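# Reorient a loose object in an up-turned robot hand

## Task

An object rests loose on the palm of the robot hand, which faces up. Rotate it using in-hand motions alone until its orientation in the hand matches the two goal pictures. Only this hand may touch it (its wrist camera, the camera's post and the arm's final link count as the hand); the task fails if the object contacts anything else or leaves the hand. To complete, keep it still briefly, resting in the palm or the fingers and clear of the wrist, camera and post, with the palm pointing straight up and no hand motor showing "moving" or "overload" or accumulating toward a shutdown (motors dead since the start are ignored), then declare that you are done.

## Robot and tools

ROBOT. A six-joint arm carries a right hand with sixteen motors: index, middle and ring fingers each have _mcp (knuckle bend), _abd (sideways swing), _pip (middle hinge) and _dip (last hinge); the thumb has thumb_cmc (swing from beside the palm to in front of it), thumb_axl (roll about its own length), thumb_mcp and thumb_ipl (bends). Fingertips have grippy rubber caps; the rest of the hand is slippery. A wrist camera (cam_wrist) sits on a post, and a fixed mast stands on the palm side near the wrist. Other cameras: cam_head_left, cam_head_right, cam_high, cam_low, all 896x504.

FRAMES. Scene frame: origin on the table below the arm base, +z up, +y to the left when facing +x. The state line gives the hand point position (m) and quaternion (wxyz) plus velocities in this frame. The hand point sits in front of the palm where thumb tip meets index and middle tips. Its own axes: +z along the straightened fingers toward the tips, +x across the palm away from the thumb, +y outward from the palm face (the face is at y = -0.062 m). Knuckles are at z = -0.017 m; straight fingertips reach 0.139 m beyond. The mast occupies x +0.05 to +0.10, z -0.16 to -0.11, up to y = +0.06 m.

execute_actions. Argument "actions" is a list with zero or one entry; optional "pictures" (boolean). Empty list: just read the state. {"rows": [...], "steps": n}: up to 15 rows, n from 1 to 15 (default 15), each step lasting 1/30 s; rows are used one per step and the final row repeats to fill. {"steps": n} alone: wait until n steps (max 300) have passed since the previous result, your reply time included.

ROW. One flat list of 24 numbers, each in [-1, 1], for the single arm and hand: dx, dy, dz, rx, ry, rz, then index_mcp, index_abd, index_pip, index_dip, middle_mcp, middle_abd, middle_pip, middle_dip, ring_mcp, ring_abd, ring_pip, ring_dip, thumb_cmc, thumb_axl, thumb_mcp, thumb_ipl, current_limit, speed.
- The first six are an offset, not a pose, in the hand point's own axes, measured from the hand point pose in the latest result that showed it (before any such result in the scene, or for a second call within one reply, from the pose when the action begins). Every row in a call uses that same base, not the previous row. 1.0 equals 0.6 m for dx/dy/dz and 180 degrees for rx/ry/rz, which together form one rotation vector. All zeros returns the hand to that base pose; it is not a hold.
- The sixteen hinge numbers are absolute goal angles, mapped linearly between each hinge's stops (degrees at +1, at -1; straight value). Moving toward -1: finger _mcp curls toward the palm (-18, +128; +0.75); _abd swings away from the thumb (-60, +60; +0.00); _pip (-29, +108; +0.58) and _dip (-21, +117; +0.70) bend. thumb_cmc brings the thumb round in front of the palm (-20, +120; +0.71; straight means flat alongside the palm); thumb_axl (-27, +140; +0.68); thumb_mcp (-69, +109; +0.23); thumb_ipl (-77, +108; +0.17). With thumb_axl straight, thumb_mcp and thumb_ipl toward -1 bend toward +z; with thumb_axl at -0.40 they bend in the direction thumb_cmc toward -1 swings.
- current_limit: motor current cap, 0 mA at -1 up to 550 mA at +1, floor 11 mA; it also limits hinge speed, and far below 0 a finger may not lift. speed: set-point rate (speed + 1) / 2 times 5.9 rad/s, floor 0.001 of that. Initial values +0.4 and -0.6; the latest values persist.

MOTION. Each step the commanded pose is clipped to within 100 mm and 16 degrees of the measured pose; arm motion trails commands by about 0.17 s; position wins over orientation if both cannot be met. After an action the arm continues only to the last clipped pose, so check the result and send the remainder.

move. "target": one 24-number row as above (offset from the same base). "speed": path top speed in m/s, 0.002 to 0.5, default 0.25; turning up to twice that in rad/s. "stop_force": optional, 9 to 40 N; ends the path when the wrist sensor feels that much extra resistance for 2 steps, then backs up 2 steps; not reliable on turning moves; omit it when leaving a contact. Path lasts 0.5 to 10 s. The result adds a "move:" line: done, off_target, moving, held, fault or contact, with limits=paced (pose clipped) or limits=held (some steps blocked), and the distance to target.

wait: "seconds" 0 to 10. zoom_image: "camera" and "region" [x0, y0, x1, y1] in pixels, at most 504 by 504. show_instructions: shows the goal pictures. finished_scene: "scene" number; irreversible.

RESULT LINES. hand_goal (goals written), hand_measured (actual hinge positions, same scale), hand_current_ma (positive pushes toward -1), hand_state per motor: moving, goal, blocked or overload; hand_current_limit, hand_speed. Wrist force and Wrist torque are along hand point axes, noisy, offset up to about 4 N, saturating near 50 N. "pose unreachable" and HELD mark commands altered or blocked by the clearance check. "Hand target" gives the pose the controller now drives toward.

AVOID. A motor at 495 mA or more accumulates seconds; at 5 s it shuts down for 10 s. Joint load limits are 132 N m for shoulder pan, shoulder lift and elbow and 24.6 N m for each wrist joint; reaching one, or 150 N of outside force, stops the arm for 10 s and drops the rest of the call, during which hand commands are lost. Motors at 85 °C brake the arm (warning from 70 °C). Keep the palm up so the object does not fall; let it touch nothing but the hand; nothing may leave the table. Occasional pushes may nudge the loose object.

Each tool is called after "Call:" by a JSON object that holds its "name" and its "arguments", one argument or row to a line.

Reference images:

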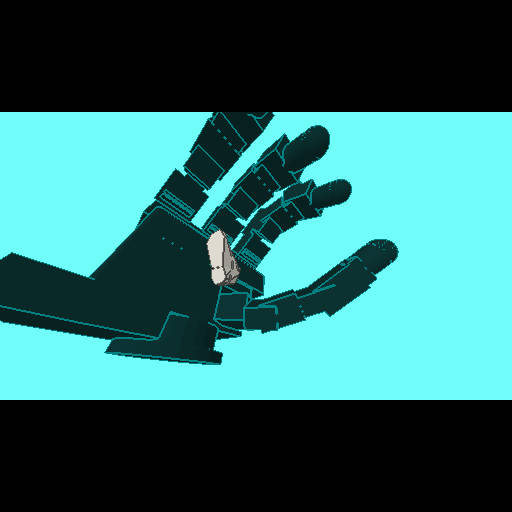

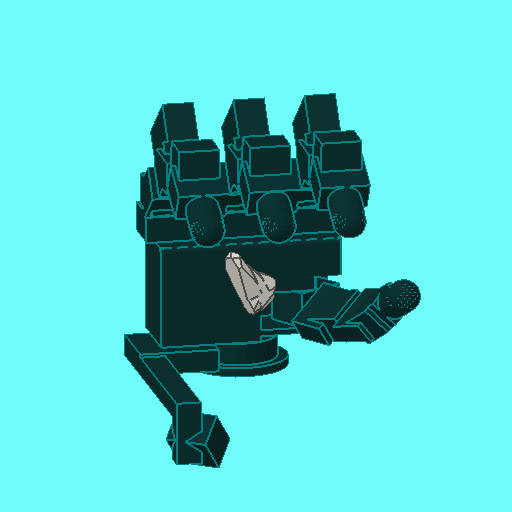

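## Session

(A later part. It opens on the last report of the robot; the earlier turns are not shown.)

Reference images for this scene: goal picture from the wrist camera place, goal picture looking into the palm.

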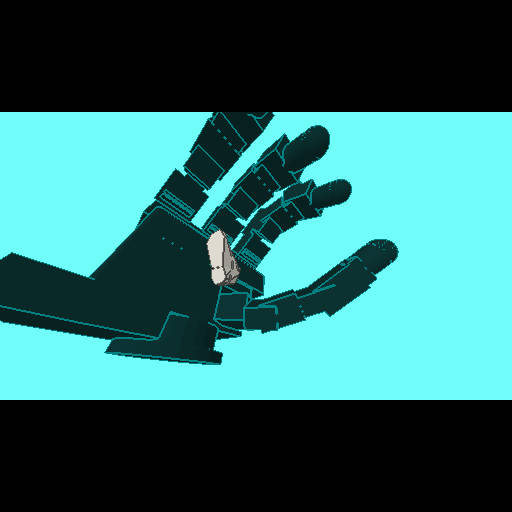

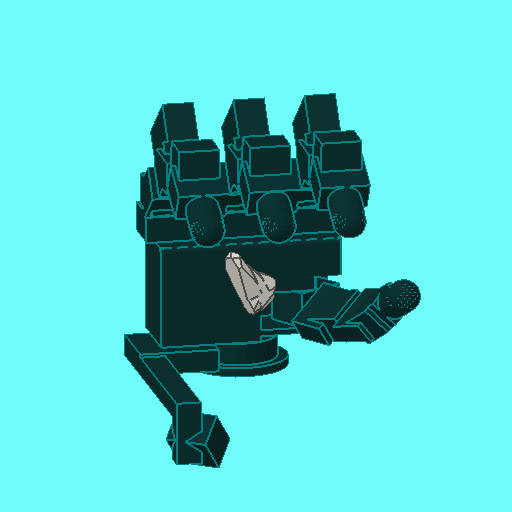

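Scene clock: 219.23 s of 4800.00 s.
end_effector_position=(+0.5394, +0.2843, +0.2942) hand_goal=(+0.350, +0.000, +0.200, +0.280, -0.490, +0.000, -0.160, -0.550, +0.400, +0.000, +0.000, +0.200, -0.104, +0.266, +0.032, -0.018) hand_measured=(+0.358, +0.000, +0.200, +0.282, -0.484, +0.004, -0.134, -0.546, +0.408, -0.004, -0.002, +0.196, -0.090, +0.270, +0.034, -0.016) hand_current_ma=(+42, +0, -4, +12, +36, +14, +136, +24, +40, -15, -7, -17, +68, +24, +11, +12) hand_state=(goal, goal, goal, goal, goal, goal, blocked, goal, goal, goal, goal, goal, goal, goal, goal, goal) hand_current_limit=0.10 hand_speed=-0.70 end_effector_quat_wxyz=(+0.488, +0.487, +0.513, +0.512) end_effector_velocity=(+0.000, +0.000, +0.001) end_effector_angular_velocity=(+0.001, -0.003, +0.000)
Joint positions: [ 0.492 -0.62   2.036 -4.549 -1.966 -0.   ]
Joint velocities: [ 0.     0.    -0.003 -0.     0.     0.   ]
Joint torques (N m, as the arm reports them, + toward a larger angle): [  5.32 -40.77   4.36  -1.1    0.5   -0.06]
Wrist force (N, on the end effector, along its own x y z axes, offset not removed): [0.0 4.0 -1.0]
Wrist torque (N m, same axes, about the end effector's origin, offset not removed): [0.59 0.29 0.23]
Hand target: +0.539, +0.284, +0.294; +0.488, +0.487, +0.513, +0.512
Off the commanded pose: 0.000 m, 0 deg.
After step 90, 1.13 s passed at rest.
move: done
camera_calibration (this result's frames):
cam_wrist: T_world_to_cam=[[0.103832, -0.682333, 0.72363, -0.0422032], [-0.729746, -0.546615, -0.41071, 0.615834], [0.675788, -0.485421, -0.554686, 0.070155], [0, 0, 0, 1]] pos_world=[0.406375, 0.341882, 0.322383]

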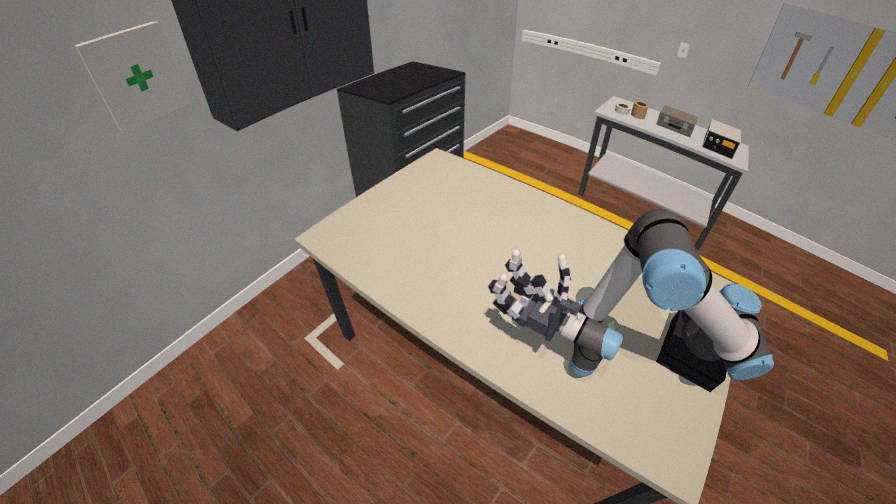

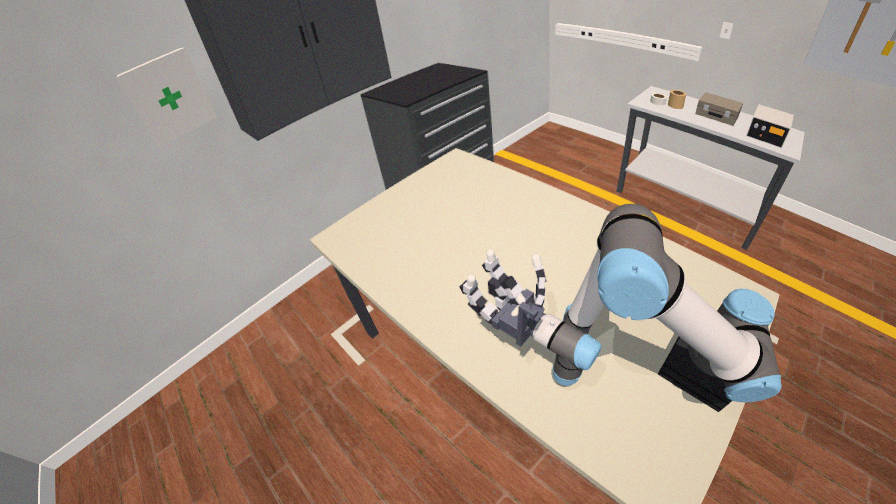

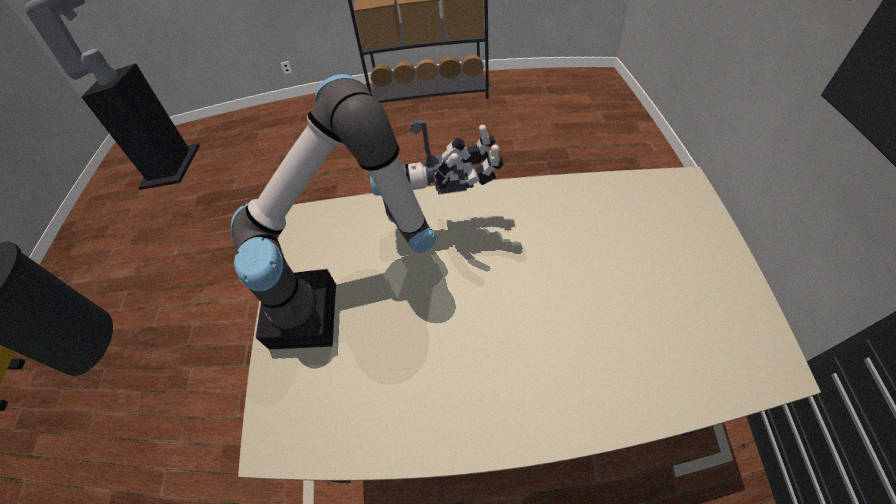

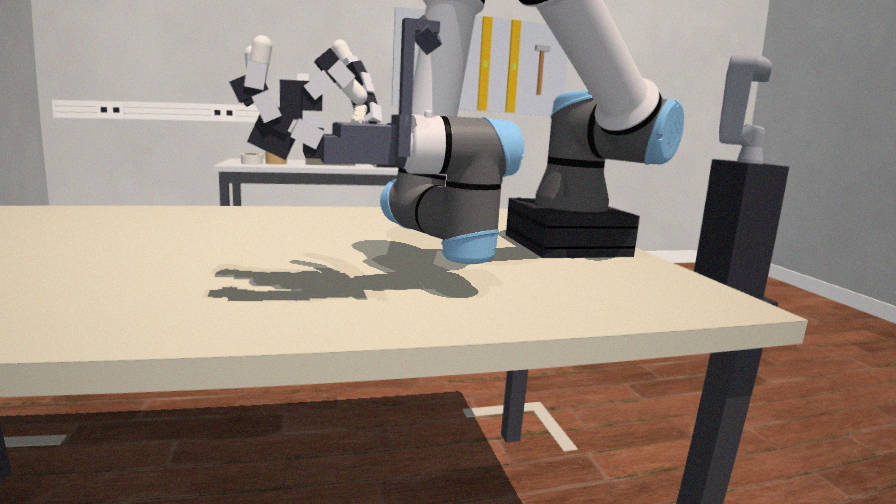

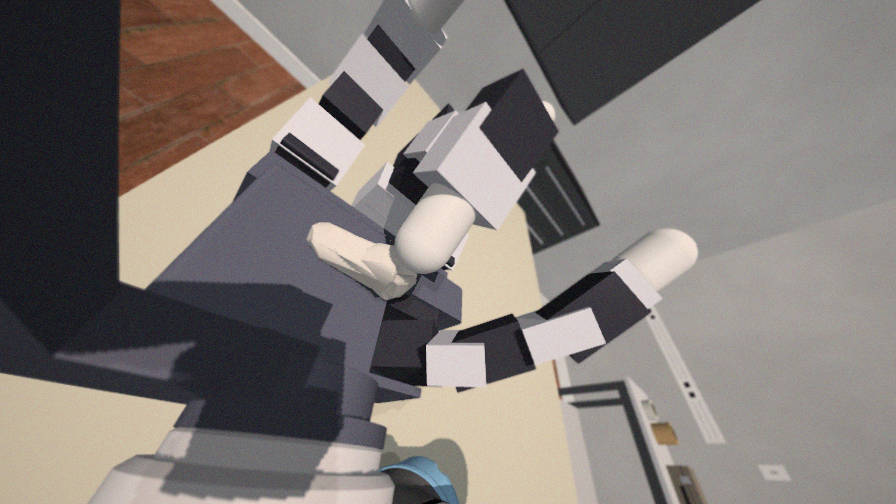

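Call:
{"name": "move", "arguments": {
  "target": [0,0,0,0,0,0,0.35,0,0.2,0.28,-0.43,0,-0.16,-0.70,0.4,0,0,0.2,-0.104,0.266,0.032,-0.018,0.1,-0.85]
}}

Call:
{"name": "zoom_image", "arguments": {
  "camera": "cam_low",
  "region": [270, 50, 420, 170]
}}

Scene clock: 223.60 s of 4800.00 s.
end_effector_position=(+0.5394, +0.2843, +0.2942) hand_goal=(+0.350, +0.000, +0.200, +0.280, -0.430, +0.000, -0.160, -0.700, +0.400, +0.000, +0.000, +0.200, -0.104, +0.266, +0.032, -0.018) hand_measured=(+0.358, +0.000, +0.200, +0.282, -0.426, +0.004, -0.158, -0.694, +0.408, -0.004, -0.002, +0.196, -0.090, +0.270, +0.034, -0.016) hand_current_ma=(+42, +0, -4, +12, +26, +14, +14, +39, +40, -15, -7, -17, +68, +24, +11, +12) hand_state=(goal, goal, goal, goal, goal, goal, goal, goal, goal, goal, goal, goal, goal, goal, goal, goal) hand_current_limit=0.10 hand_speed=-0.85 end_effector_quat_wxyz=(+0.488, +0.487, +0.513, +0.512) end_effector_velocity=(-0.000, -0.000, -0.000) end_effector_angular_velocity=(-0.000, +0.001, -0.001)
Joint positions: [ 0.492 -0.62   2.036 -4.549 -1.966 -0.   ]
Joint velocities: [-0.     0.     0.001 -0.001 -0.     0.   ]
Joint torques (N m, as the arm reports them, + toward a larger angle): [  4.78 -40.97   4.65  -1.     0.54  -0.07]
Wrist force (N, on the end effector, along its own x y z axes, offset not removed): [-0.2 0.8 -1.9]
Wrist torque (N m, same axes, about the end effector's origin, offset not removed): [0.30 0.38 0.01]
Hand target: +0.539, +0.284, +0.294; +0.488, +0.487, +0.513, +0.512
Off the commanded pose: 0.000 m, 0 deg.
After step 90, 0.67 s passed at rest.
move: done
camera_calibration (this result's frames):
cam_wrist: T_world_to_cam=[[0.103832, -0.682333, 0.72363, -0.0422032], [-0.729746, -0.546614, -0.41071, 0.615834], [0.675788, -0.485422, -0.554686, 0.070155], [0, 0, 0, 1]] pos_world=[0.406375, 0.341882, 0.322383]

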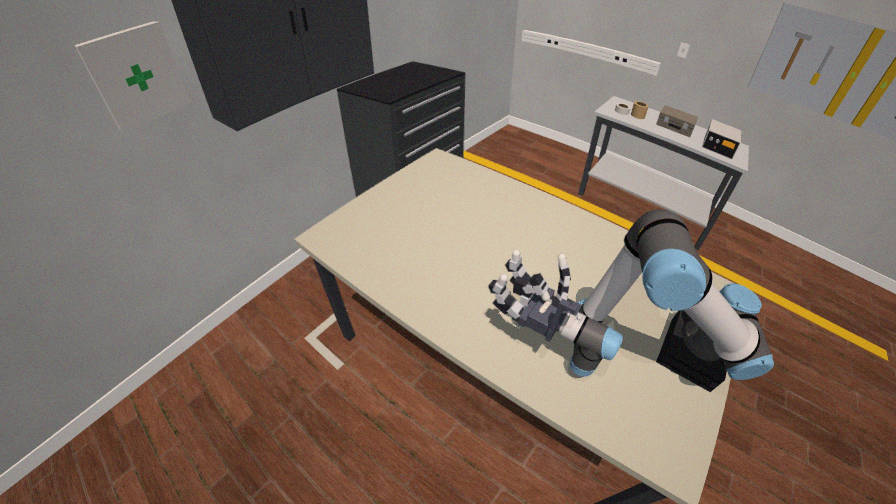

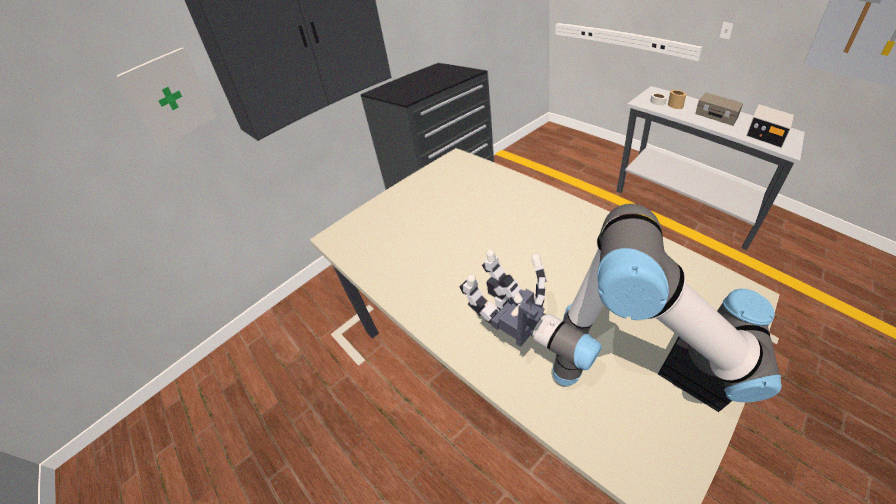

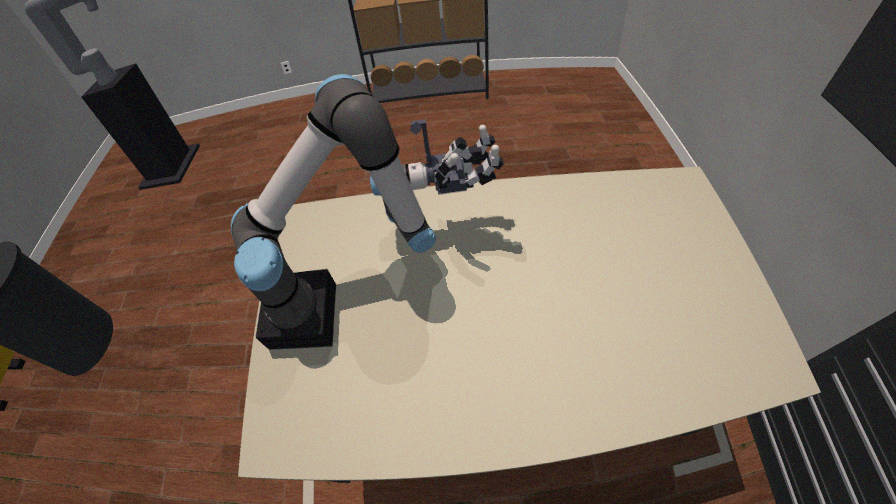

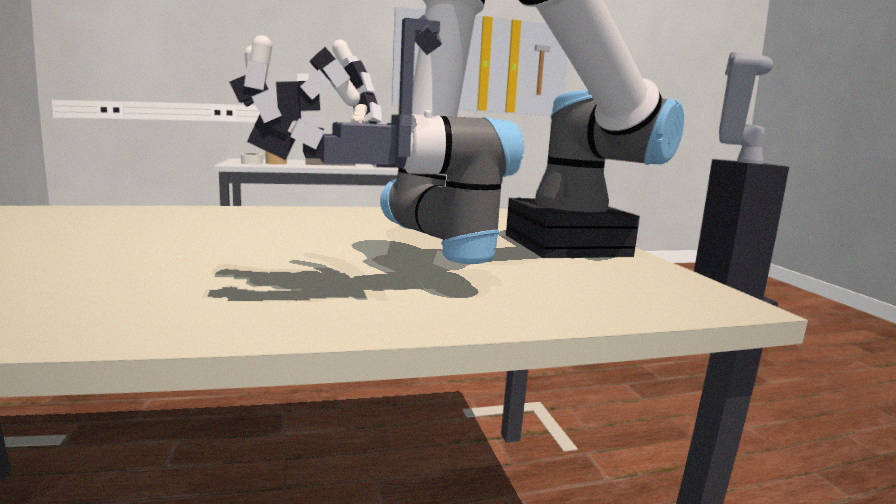

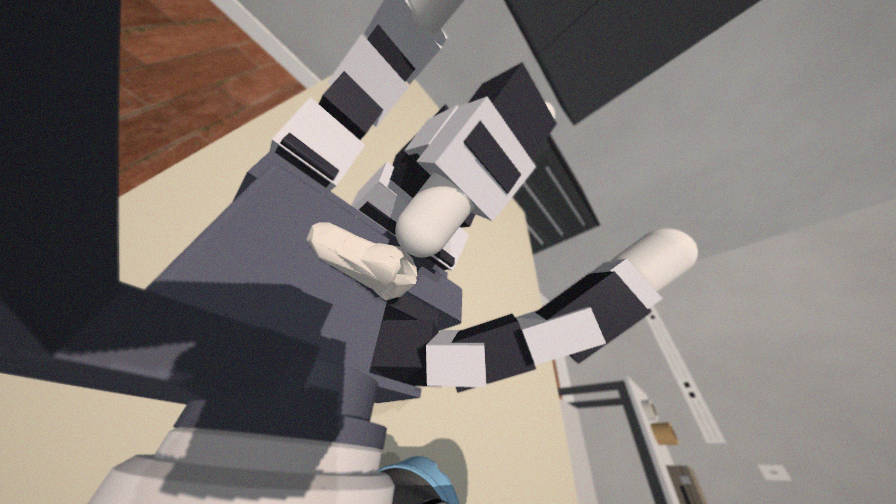

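Region (270, 50, 420, 170) of cam_low's 896x504 image, scaled by 3.360, with more detail than that image has; it fills the top 403 rows of this view, and the rest is white.

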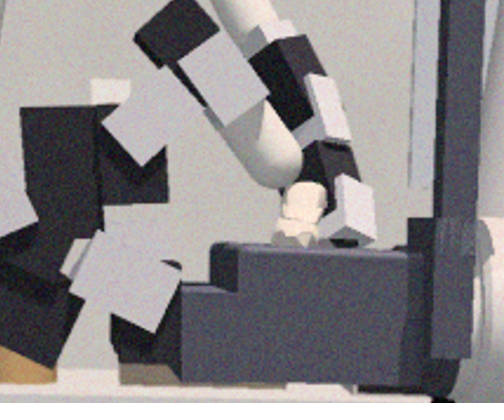

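Call:
{"name": "execute_actions", "arguments": {
  "actions": [
    {"rows":[[0,0,0,0,0,0,0.35,0,0.2,0.28,-0.43,0,-0.06,-0.60,0.4,0,0,0.2,-0.104,0.266,0.032,-0.018,0.4,-0.6],[0,0,0,0,0,0,0.35,0,0.2,0.28,-0.43,0,-0.06,-0.60,0.4,0,0,0.2,-0.104,0.266,0.032,-0.018,0.4,-0.6],[0,0,0,0,0,0,0.35,0,0.2,0.28,-0.43,0,-0.06,-0.60,0.4,0,0,0.2,-0.104,0.266,0.032,-0.018,0.4,-0.6],[0,0,0,0,0,0,0.35,0,0.2,0.28,-0.43,0,-0.06,-0.60,0.4,0,0,0.2,-0.104,0.266,0.032,-0.018,0.4,-0.6],[0,0,0,0,0,0,0.35,0,0.2,0.28,-0.47,0,-0.06,-0.60,0.4,0,0,0.2,-0.104,0.266,0.032,-0.018,0.4,-0.6],[0,0,0,0,0,0,0.35,0,0.2,0.28,-0.47,0,-0.06,-0.60,0.4,0,0,0.2,-0.104,0.266,0.032,-0.018,0.4,-0.6],[0,0,0,0,0,0,0.35,0,0.2,0.28,-0.47,0,-0.06,-0.60,0.4,0,0,0.2,-0.104,0.266,0.032,-0.018,0.4,-0.6],[0,0,0,0,0,0,0.35,0,0.2,0.28,-0.47,0,-0.17,-0.60,0.4,0,0,0.2,-0.104,0.266,0.032,-0.018,0.2,-0.7]],"steps":15}
  ],
  "pictures": false
}}

Call:
{"name": "execute_actions", "arguments": {
  "actions": [
    {"rows":[[0,0,0,0,0,0,0.35,0,0.2,0.28,-0.47,0,-0.17,-0.62,0.4,0,0,0.2,-0.104,0.266,0.032,-0.018,0.2,-0.7],[0,0,0,0,0,0,0.35,0,0.2,0.28,-0.47,0,-0.17,-0.63,0.4,0,0,0.2,-0.104,0.266,0.032,-0.018,0.2,-0.7],[0,0,0,0,0,0,0.35,0,0.2,0.28,-0.467,0,-0.17,-0.64,0.4,0,0,0.2,-0.104,0.266,0.032,-0.018,0.2,-0.7],[0,0,0,0,0,0,0.35,0,0.2,0.28,-0.464,0,-0.17,-0.65,0.4,0,0,0.2,-0.104,0.266,0.032,-0.018,0.2,-0.7],[0,0,0,0,0,0,0.35,0,0.2,0.28,-0.461,0,-0.17,-0.66,0.4,0,0,0.2,-0.104,0.266,0.032,-0.018,0.2,-0.7],[0,0,0,0,0,0,0.35,0,0.2,0.28,-0.458,0,-0.17,-0.67,0.4,0,0,0.2,-0.104,0.266,0.032,-0.018,0.2,-0.7],[0,0,0,0,0,0,0.35,0,0.2,0.28,-0.455,0,-0.17,-0.68,0.4,0,0,0.2,-0.104,0.266,0.032,-0.018,0.2,-0.7],[0,0,0,0,0,0,0.35,0,0.2,0.28,-0.452,0,-0.17,-0.69,0.4,0,0,0.2,-0.104,0.266,0.032,-0.018,0.2,-0.7],[0,0,0,0,0,0,0.35,0,0.2,0.28,-0.449,0,-0.17,-0.70,0.4,0,0,0.2,-0.104,0.266,0.032,-0.018,0.2,-0.7],[0,0,0,0,0,0,0.35,0,0.2,0.28,-0.446,0,-0.17,-0.71,0.4,0,0,0.2,-0.104,0.266,0.032,-0.018,0.2,-0.7],[0,0,0,0,0,0,0.35,0,0.2,0.28,-0.443,0,-0.17,-0.72,0.4,0,0,0.2,-0.104,0.266,0.032,-0.018,0.2,-0.7]],"steps":15}
  ]
}}

Call:
{"name": "zoom_image", "arguments": {
  "camera": "cam_low",
  "region": [270, 50, 420, 170]
}}

Scene clock: 238.90 s of 4800.00 s.
end_effector_position=(+0.5394, +0.2843, +0.2942) hand_goal=(+0.350, +0.000, +0.200, +0.280, -0.470, +0.000, -0.170, -0.600, +0.400, +0.000, +0.000, +0.200, -0.104, +0.266, +0.032, -0.018) hand_measured=(+0.358, +0.000, +0.200, +0.282, -0.462, +0.004, -0.138, -0.596, +0.408, -0.004, -0.002, +0.196, -0.090, +0.270, +0.034, -0.016) hand_current_ma=(+42, +0, -4, +12, +43, +14, +158, +32, +40, -15, -7, -17, +68, +24, +11, +12) hand_state=(goal, goal, goal, goal, goal, goal, moving, moving, goal, goal, goal, goal, goal, goal, goal, goal) hand_current_limit=0.20 hand_speed=-0.70 end_effector_quat_wxyz=(+0.488, +0.487, +0.513, +0.512) end_effector_velocity=(+0.000, -0.000, -0.000) end_effector_angular_velocity=(-0.000, +0.000, -0.000)
Joint positions: [ 0.492 -0.62   2.036 -4.549 -1.966 -0.   ]
Joint velocities: [-0.  0.  0.  0. -0. -0.]
Joint torques (N m, as the arm reports them, + toward a larger angle): [  5.13 -41.01   4.86  -1.06   0.48  -0.14]
Wrist force (N, on the end effector, along its own x y z axes, offset not removed): [-1.3 -0.5 0.0]
Wrist torque (N m, same axes, about the end effector's origin, offset not removed): [-0.11 0.28 0.15]
Hand target: +0.539, +0.284, +0.294; +0.488, +0.487, +0.513, +0.512
Off the commanded pose: 0.000 m, 0 deg.
Steps of this call (steps 1 to 90: nothing new was sent; then 11.80 s passed at rest; steps 91 to 105: all 15 steps of this action). Readings (end_effector_position | what the end effector reports):
91: (+0.5394, +0.2843, +0.2942) | hand_goal=(+0.350, +0.000, +0.200, +0.280, -0.430, +0.000, -0.060, -0.600, +0.400, +0.000, +0.000, +0.200, -0.104, +0.266, +0.032, -0.018) hand_measured=(+0.358, +0.000, +0.200, +0.282, -0.426, +0.004, -0.158, -0.694, +0.408, -0.004, -0.002, +0.196, -0.090, +0.270, +0.034, -0.016) hand_current_ma=(+42, +0, -4, +12, +26, +14, +14, +39, +40, -15, -7, -17, +68, +24, +11, +12) hand_state=(goal, goal, goal, goal, goal, goal, moving, moving, goal, goal, goal, goal, goal, goal, goal, goal) hand_current_limit=0.40 hand_speed=-0.60
92: (+0.5394, +0.2843, +0.2942) | hand_goal=(+0.350, +0.000, +0.200, +0.280, -0.430, +0.000, -0.060, -0.600, +0.400, +0.000, +0.000, +0.200, -0.104, +0.266, +0.032, -0.018) hand_measured=(+0.358, +0.000, +0.200, +0.282, -0.426, +0.004, -0.152, -0.688, +0.408, -0.004, -0.002, +0.196, -0.090, +0.270, +0.034, -0.016) hand_current_ma=(+42, +0, -4, +12, +22, +14, -70, -55, +40, -15, -7, -17, +68, +24, +11, +12) hand_state=(goal, goal, goal, goal, goal, goal, moving, moving, goal, goal, goal, goal, goal, goal, goal, goal) hand_current_limit=0.40 hand_speed=-0.60
94: (+0.5394, +0.2843, +0.2942) | hand_goal=(+0.350, +0.000, +0.200, +0.280, -0.430, +0.000, -0.060, -0.600, +0.400, +0.000, +0.000, +0.200, -0.104, +0.266, +0.032, -0.018) hand_measured=(+0.358, +0.000, +0.200, +0.282, -0.428, +0.004, -0.106, -0.640, +0.408, -0.004, -0.002, +0.196, -0.090, +0.270, +0.034, -0.016) hand_current_ma=(+42, +0, -4, +12, +12, +14, -86, -59, +40, -15, -7, -17, +68, +24, +11, +12) hand_state=(goal, goal, goal, goal, moving, goal, moving, moving, goal, goal, goal, goal, goal, goal, goal, goal) hand_current_limit=0.40 hand_speed=-0.60
98: (+0.5394, +0.2843, +0.2942) | hand_goal=(+0.350, +0.000, +0.200, +0.280, -0.470, +0.000, -0.170, -0.600, +0.400, +0.000, +0.000, +0.200, -0.104, +0.266, +0.032, -0.018) hand_measured=(+0.358, +0.000, +0.200, +0.282, -0.462, +0.004, -0.068, -0.604, +0.408, -0.004, -0.002, +0.196, -0.090, +0.270, +0.034, -0.016) hand_current_ma=(+42, +0, -4, +12, +3, +14, -39, -19, +40, -15, -7, -17, +68, +24, +11, +12) hand_state=(goal, goal, goal, goal, moving, goal, moving, moving, goal, goal, goal, goal, goal, goal, goal, goal) hand_current_limit=0.20 hand_speed=-0.70
105: the state above

Scene clock: 239.40 s of 4800.00 s.
end_effector_position=(+0.5394, +0.2843, +0.2942) hand_goal=(+0.350, +0.000, +0.200, +0.280, -0.442, +0.000, -0.170, -0.720, +0.400, +0.000, +0.000, +0.200, -0.104, +0.266, +0.032, -0.018) hand_measured=(+0.358, +0.000, +0.200, +0.282, -0.432, +0.004, -0.148, -0.710, +0.408, -0.004, -0.002, +0.196, -0.090, +0.270, +0.034, -0.016) hand_current_ma=(+42, +0, -4, +12, +51, +14, +110, +47, +40, -15, -7, -17, +68, +24, +11, +12) hand_state=(goal, goal, goal, goal, goal, goal, moving, moving, goal, goal, goal, goal, goal, goal, goal, goal) hand_current_limit=0.20 hand_speed=-0.70 end_effector_quat_wxyz=(+0.488, +0.487, +0.513, +0.512) end_effector_velocity=(+0.000, +0.000, -0.001) end_effector_angular_velocity=(-0.001, +0.002, +0.000)
Joint positions: [ 0.492 -0.62   2.036 -4.549 -1.966 -0.   ]
Joint velocities: [-0.     0.001  0.     0.001  0.     0.   ]
Joint torques (N m, as the arm reports them, + toward a larger angle): [  4.59 -40.8    4.93  -1.07   0.62  -0.09]
Wrist force (N, on the end effector, along its own x y z axes, offset not removed): [-1.5 -2.0 -2.2]
Wrist torque (N m, same axes, about the end effector's origin, offset not removed): [-0.19 0.46 -0.02]
Hand target: +0.539, +0.284, +0.294; +0.488, +0.487, +0.513, +0.512
Off the commanded pose: 0.000 m, 0 deg.
Steps of this call (steps 1 to 15: all 15 steps of this action). Readings (end_effector_position | what the end effector reports):
1: (+0.5394, +0.2843, +0.2942) | hand_goal=(+0.350, +0.000, +0.200, +0.280, -0.470, +0.000, -0.170, -0.620, +0.400, +0.000, +0.000, +0.200, -0.104, +0.266, +0.032, -0.018) hand_measured=(+0.358, +0.000, +0.200, +0.282, -0.462, +0.004, -0.140, -0.594, +0.408, -0.004, -0.002, +0.196, -0.090, +0.270, +0.034, -0.016) hand_current_ma=(+42, +0, -4, +12, +42, +14, +156, +31, +40, -15, -7, -17, +68, +24, +11, +12) hand_state=(goal, goal, goal, goal, goal, goal, blocked, moving, goal, goal, goal, goal, goal, goal, goal, goal) hand_current_limit=0.20 hand_speed=-0.70
2: (+0.5394, +0.2843, +0.2942) | hand_goal=(+0.350, +0.000, +0.200, +0.280, -0.470, +0.000, -0.170, -0.630, +0.400, +0.000, +0.000, +0.200, -0.104, +0.266, +0.032, -0.018) hand_measured=(+0.358, +0.000, +0.200, +0.282, -0.462, +0.004, -0.140, -0.596, +0.408, -0.004, -0.002, +0.196, -0.090, +0.270, +0.034, -0.016) hand_current_ma=(+42, +0, -4, +12, +45, +14, +156, +134, +40, -15, -7, -17, +68, +24, +11, +12) hand_state=(goal, goal, goal, goal, goal, goal, blocked, moving, goal, goal, goal, goal, goal, goal, goal, goal) hand_current_limit=0.20 hand_speed=-0.70
4: (+0.5394, +0.2843, +0.2942) | hand_goal=(+0.350, +0.000, +0.200, +0.280, -0.464, +0.000, -0.170, -0.650, +0.400, +0.000, +0.000, +0.200, -0.104, +0.266, +0.032, -0.018) hand_measured=(+0.358, +0.000, +0.200, +0.282, -0.458, +0.004, -0.140, -0.608, +0.408, -0.004, -0.002, +0.196, -0.090, +0.270, +0.034, -0.016) hand_current_ma=(+42, +0, -4, +12, +60, +14, +155, +158, +40, -15, -7, -17, +68, +24, +11, +12) hand_state=(goal, goal, goal, goal, moving, goal, blocked, moving, goal, goal, goal, goal, goal, goal, goal, goal) hand_current_limit=0.20 hand_speed=-0.70
8: (+0.5394, +0.2843, +0.2942) | hand_goal=(+0.350, +0.000, +0.200, +0.280, -0.452, +0.000, -0.170, -0.690, +0.400, +0.000, +0.000, +0.200, -0.104, +0.266, +0.032, -0.018) hand_measured=(+0.358, +0.000, +0.200, +0.282, -0.446, +0.004, -0.140, -0.646, +0.408, -0.004, -0.002, +0.196, -0.090, +0.270, +0.034, -0.016) hand_current_ma=(+42, +0, -4, +12, +64, +14, +155, +142, +40, -15, -7, -17, +68, +24, +11, +12) hand_state=(goal, goal, goal, goal, moving, goal, blocked, moving, goal, goal, goal, goal, goal, goal, goal, goal) hand_current_limit=0.20 hand_speed=-0.70
15: the state above
camera_calibration (this result's frames):
cam_wrist: T_world_to_cam=[[0.103832, -0.682333, 0.72363, -0.0422033], [-0.729747, -0.546615, -0.41071, 0.615834], [0.675787, -0.485422, -0.554686, 0.0701551], [0, 0, 0, 1]] pos_world=[0.406375, 0.341882, 0.322383]

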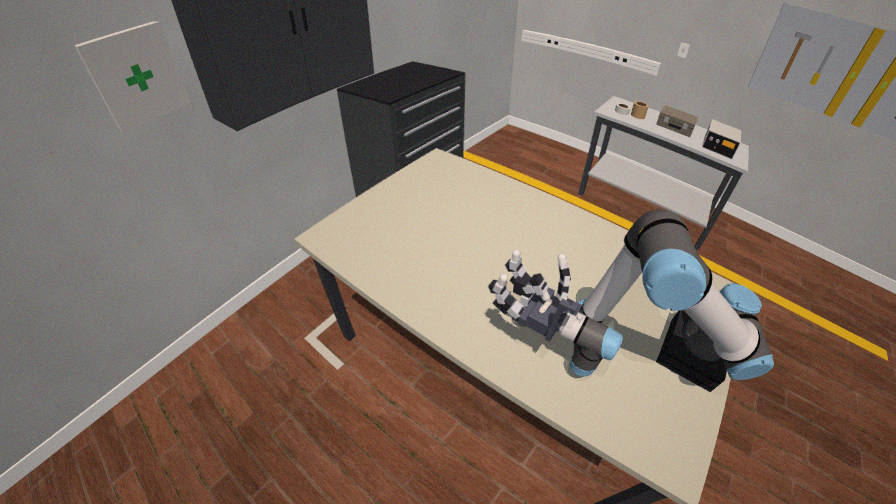

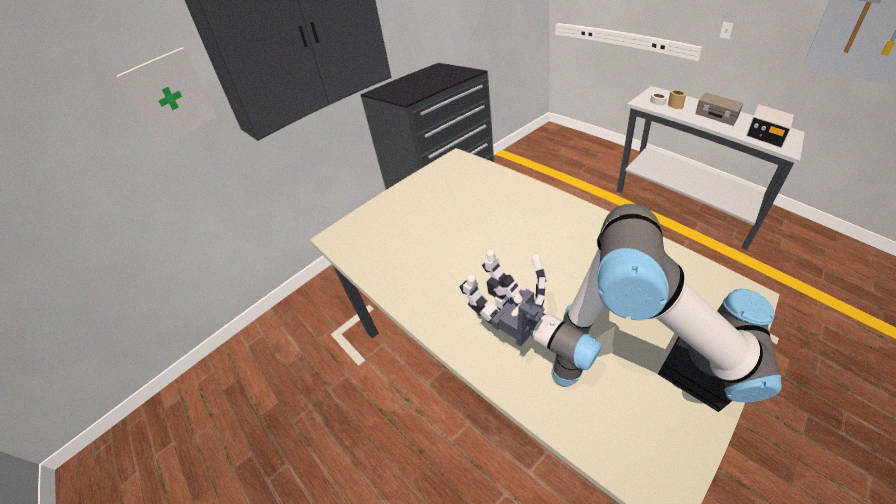

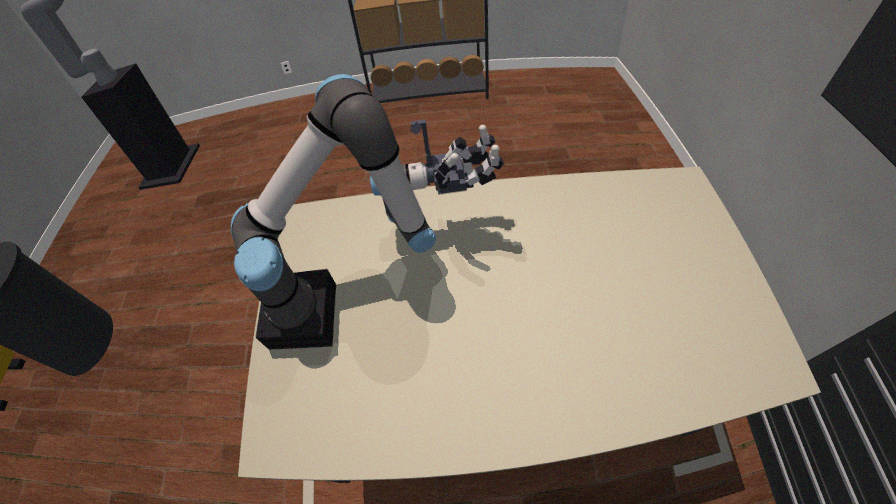

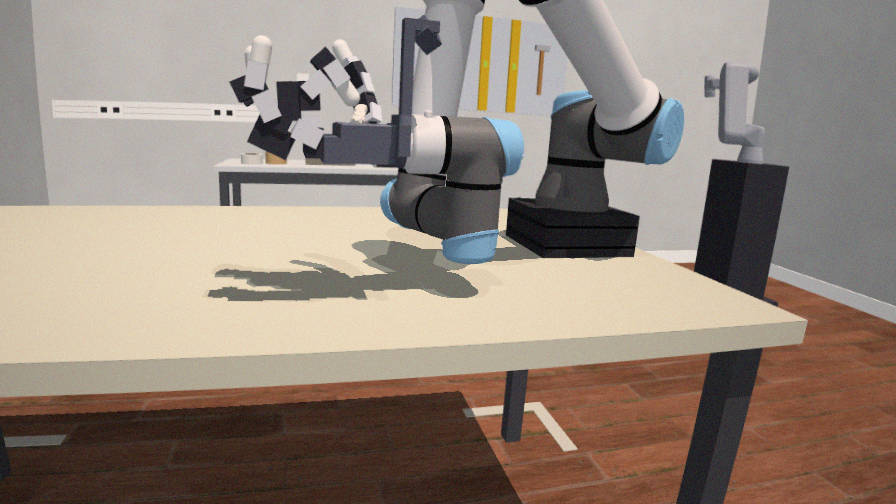

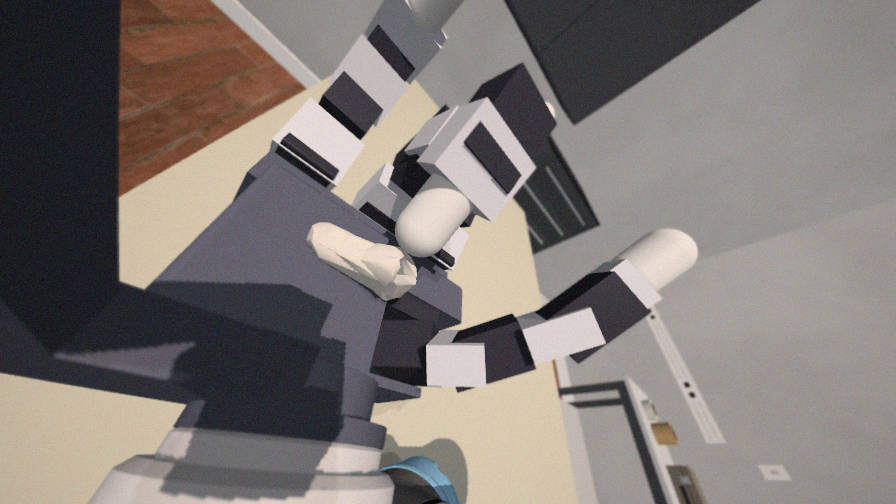

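Region (270, 50, 420, 170) of cam_low's 896x504 image, scaled by 3.360, with more detail than that image has; it fills the top 403 rows of this view, and the rest is white.

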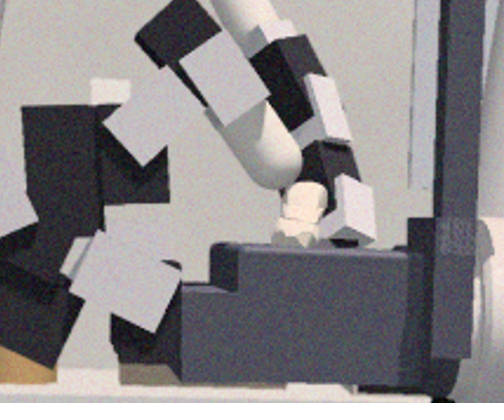

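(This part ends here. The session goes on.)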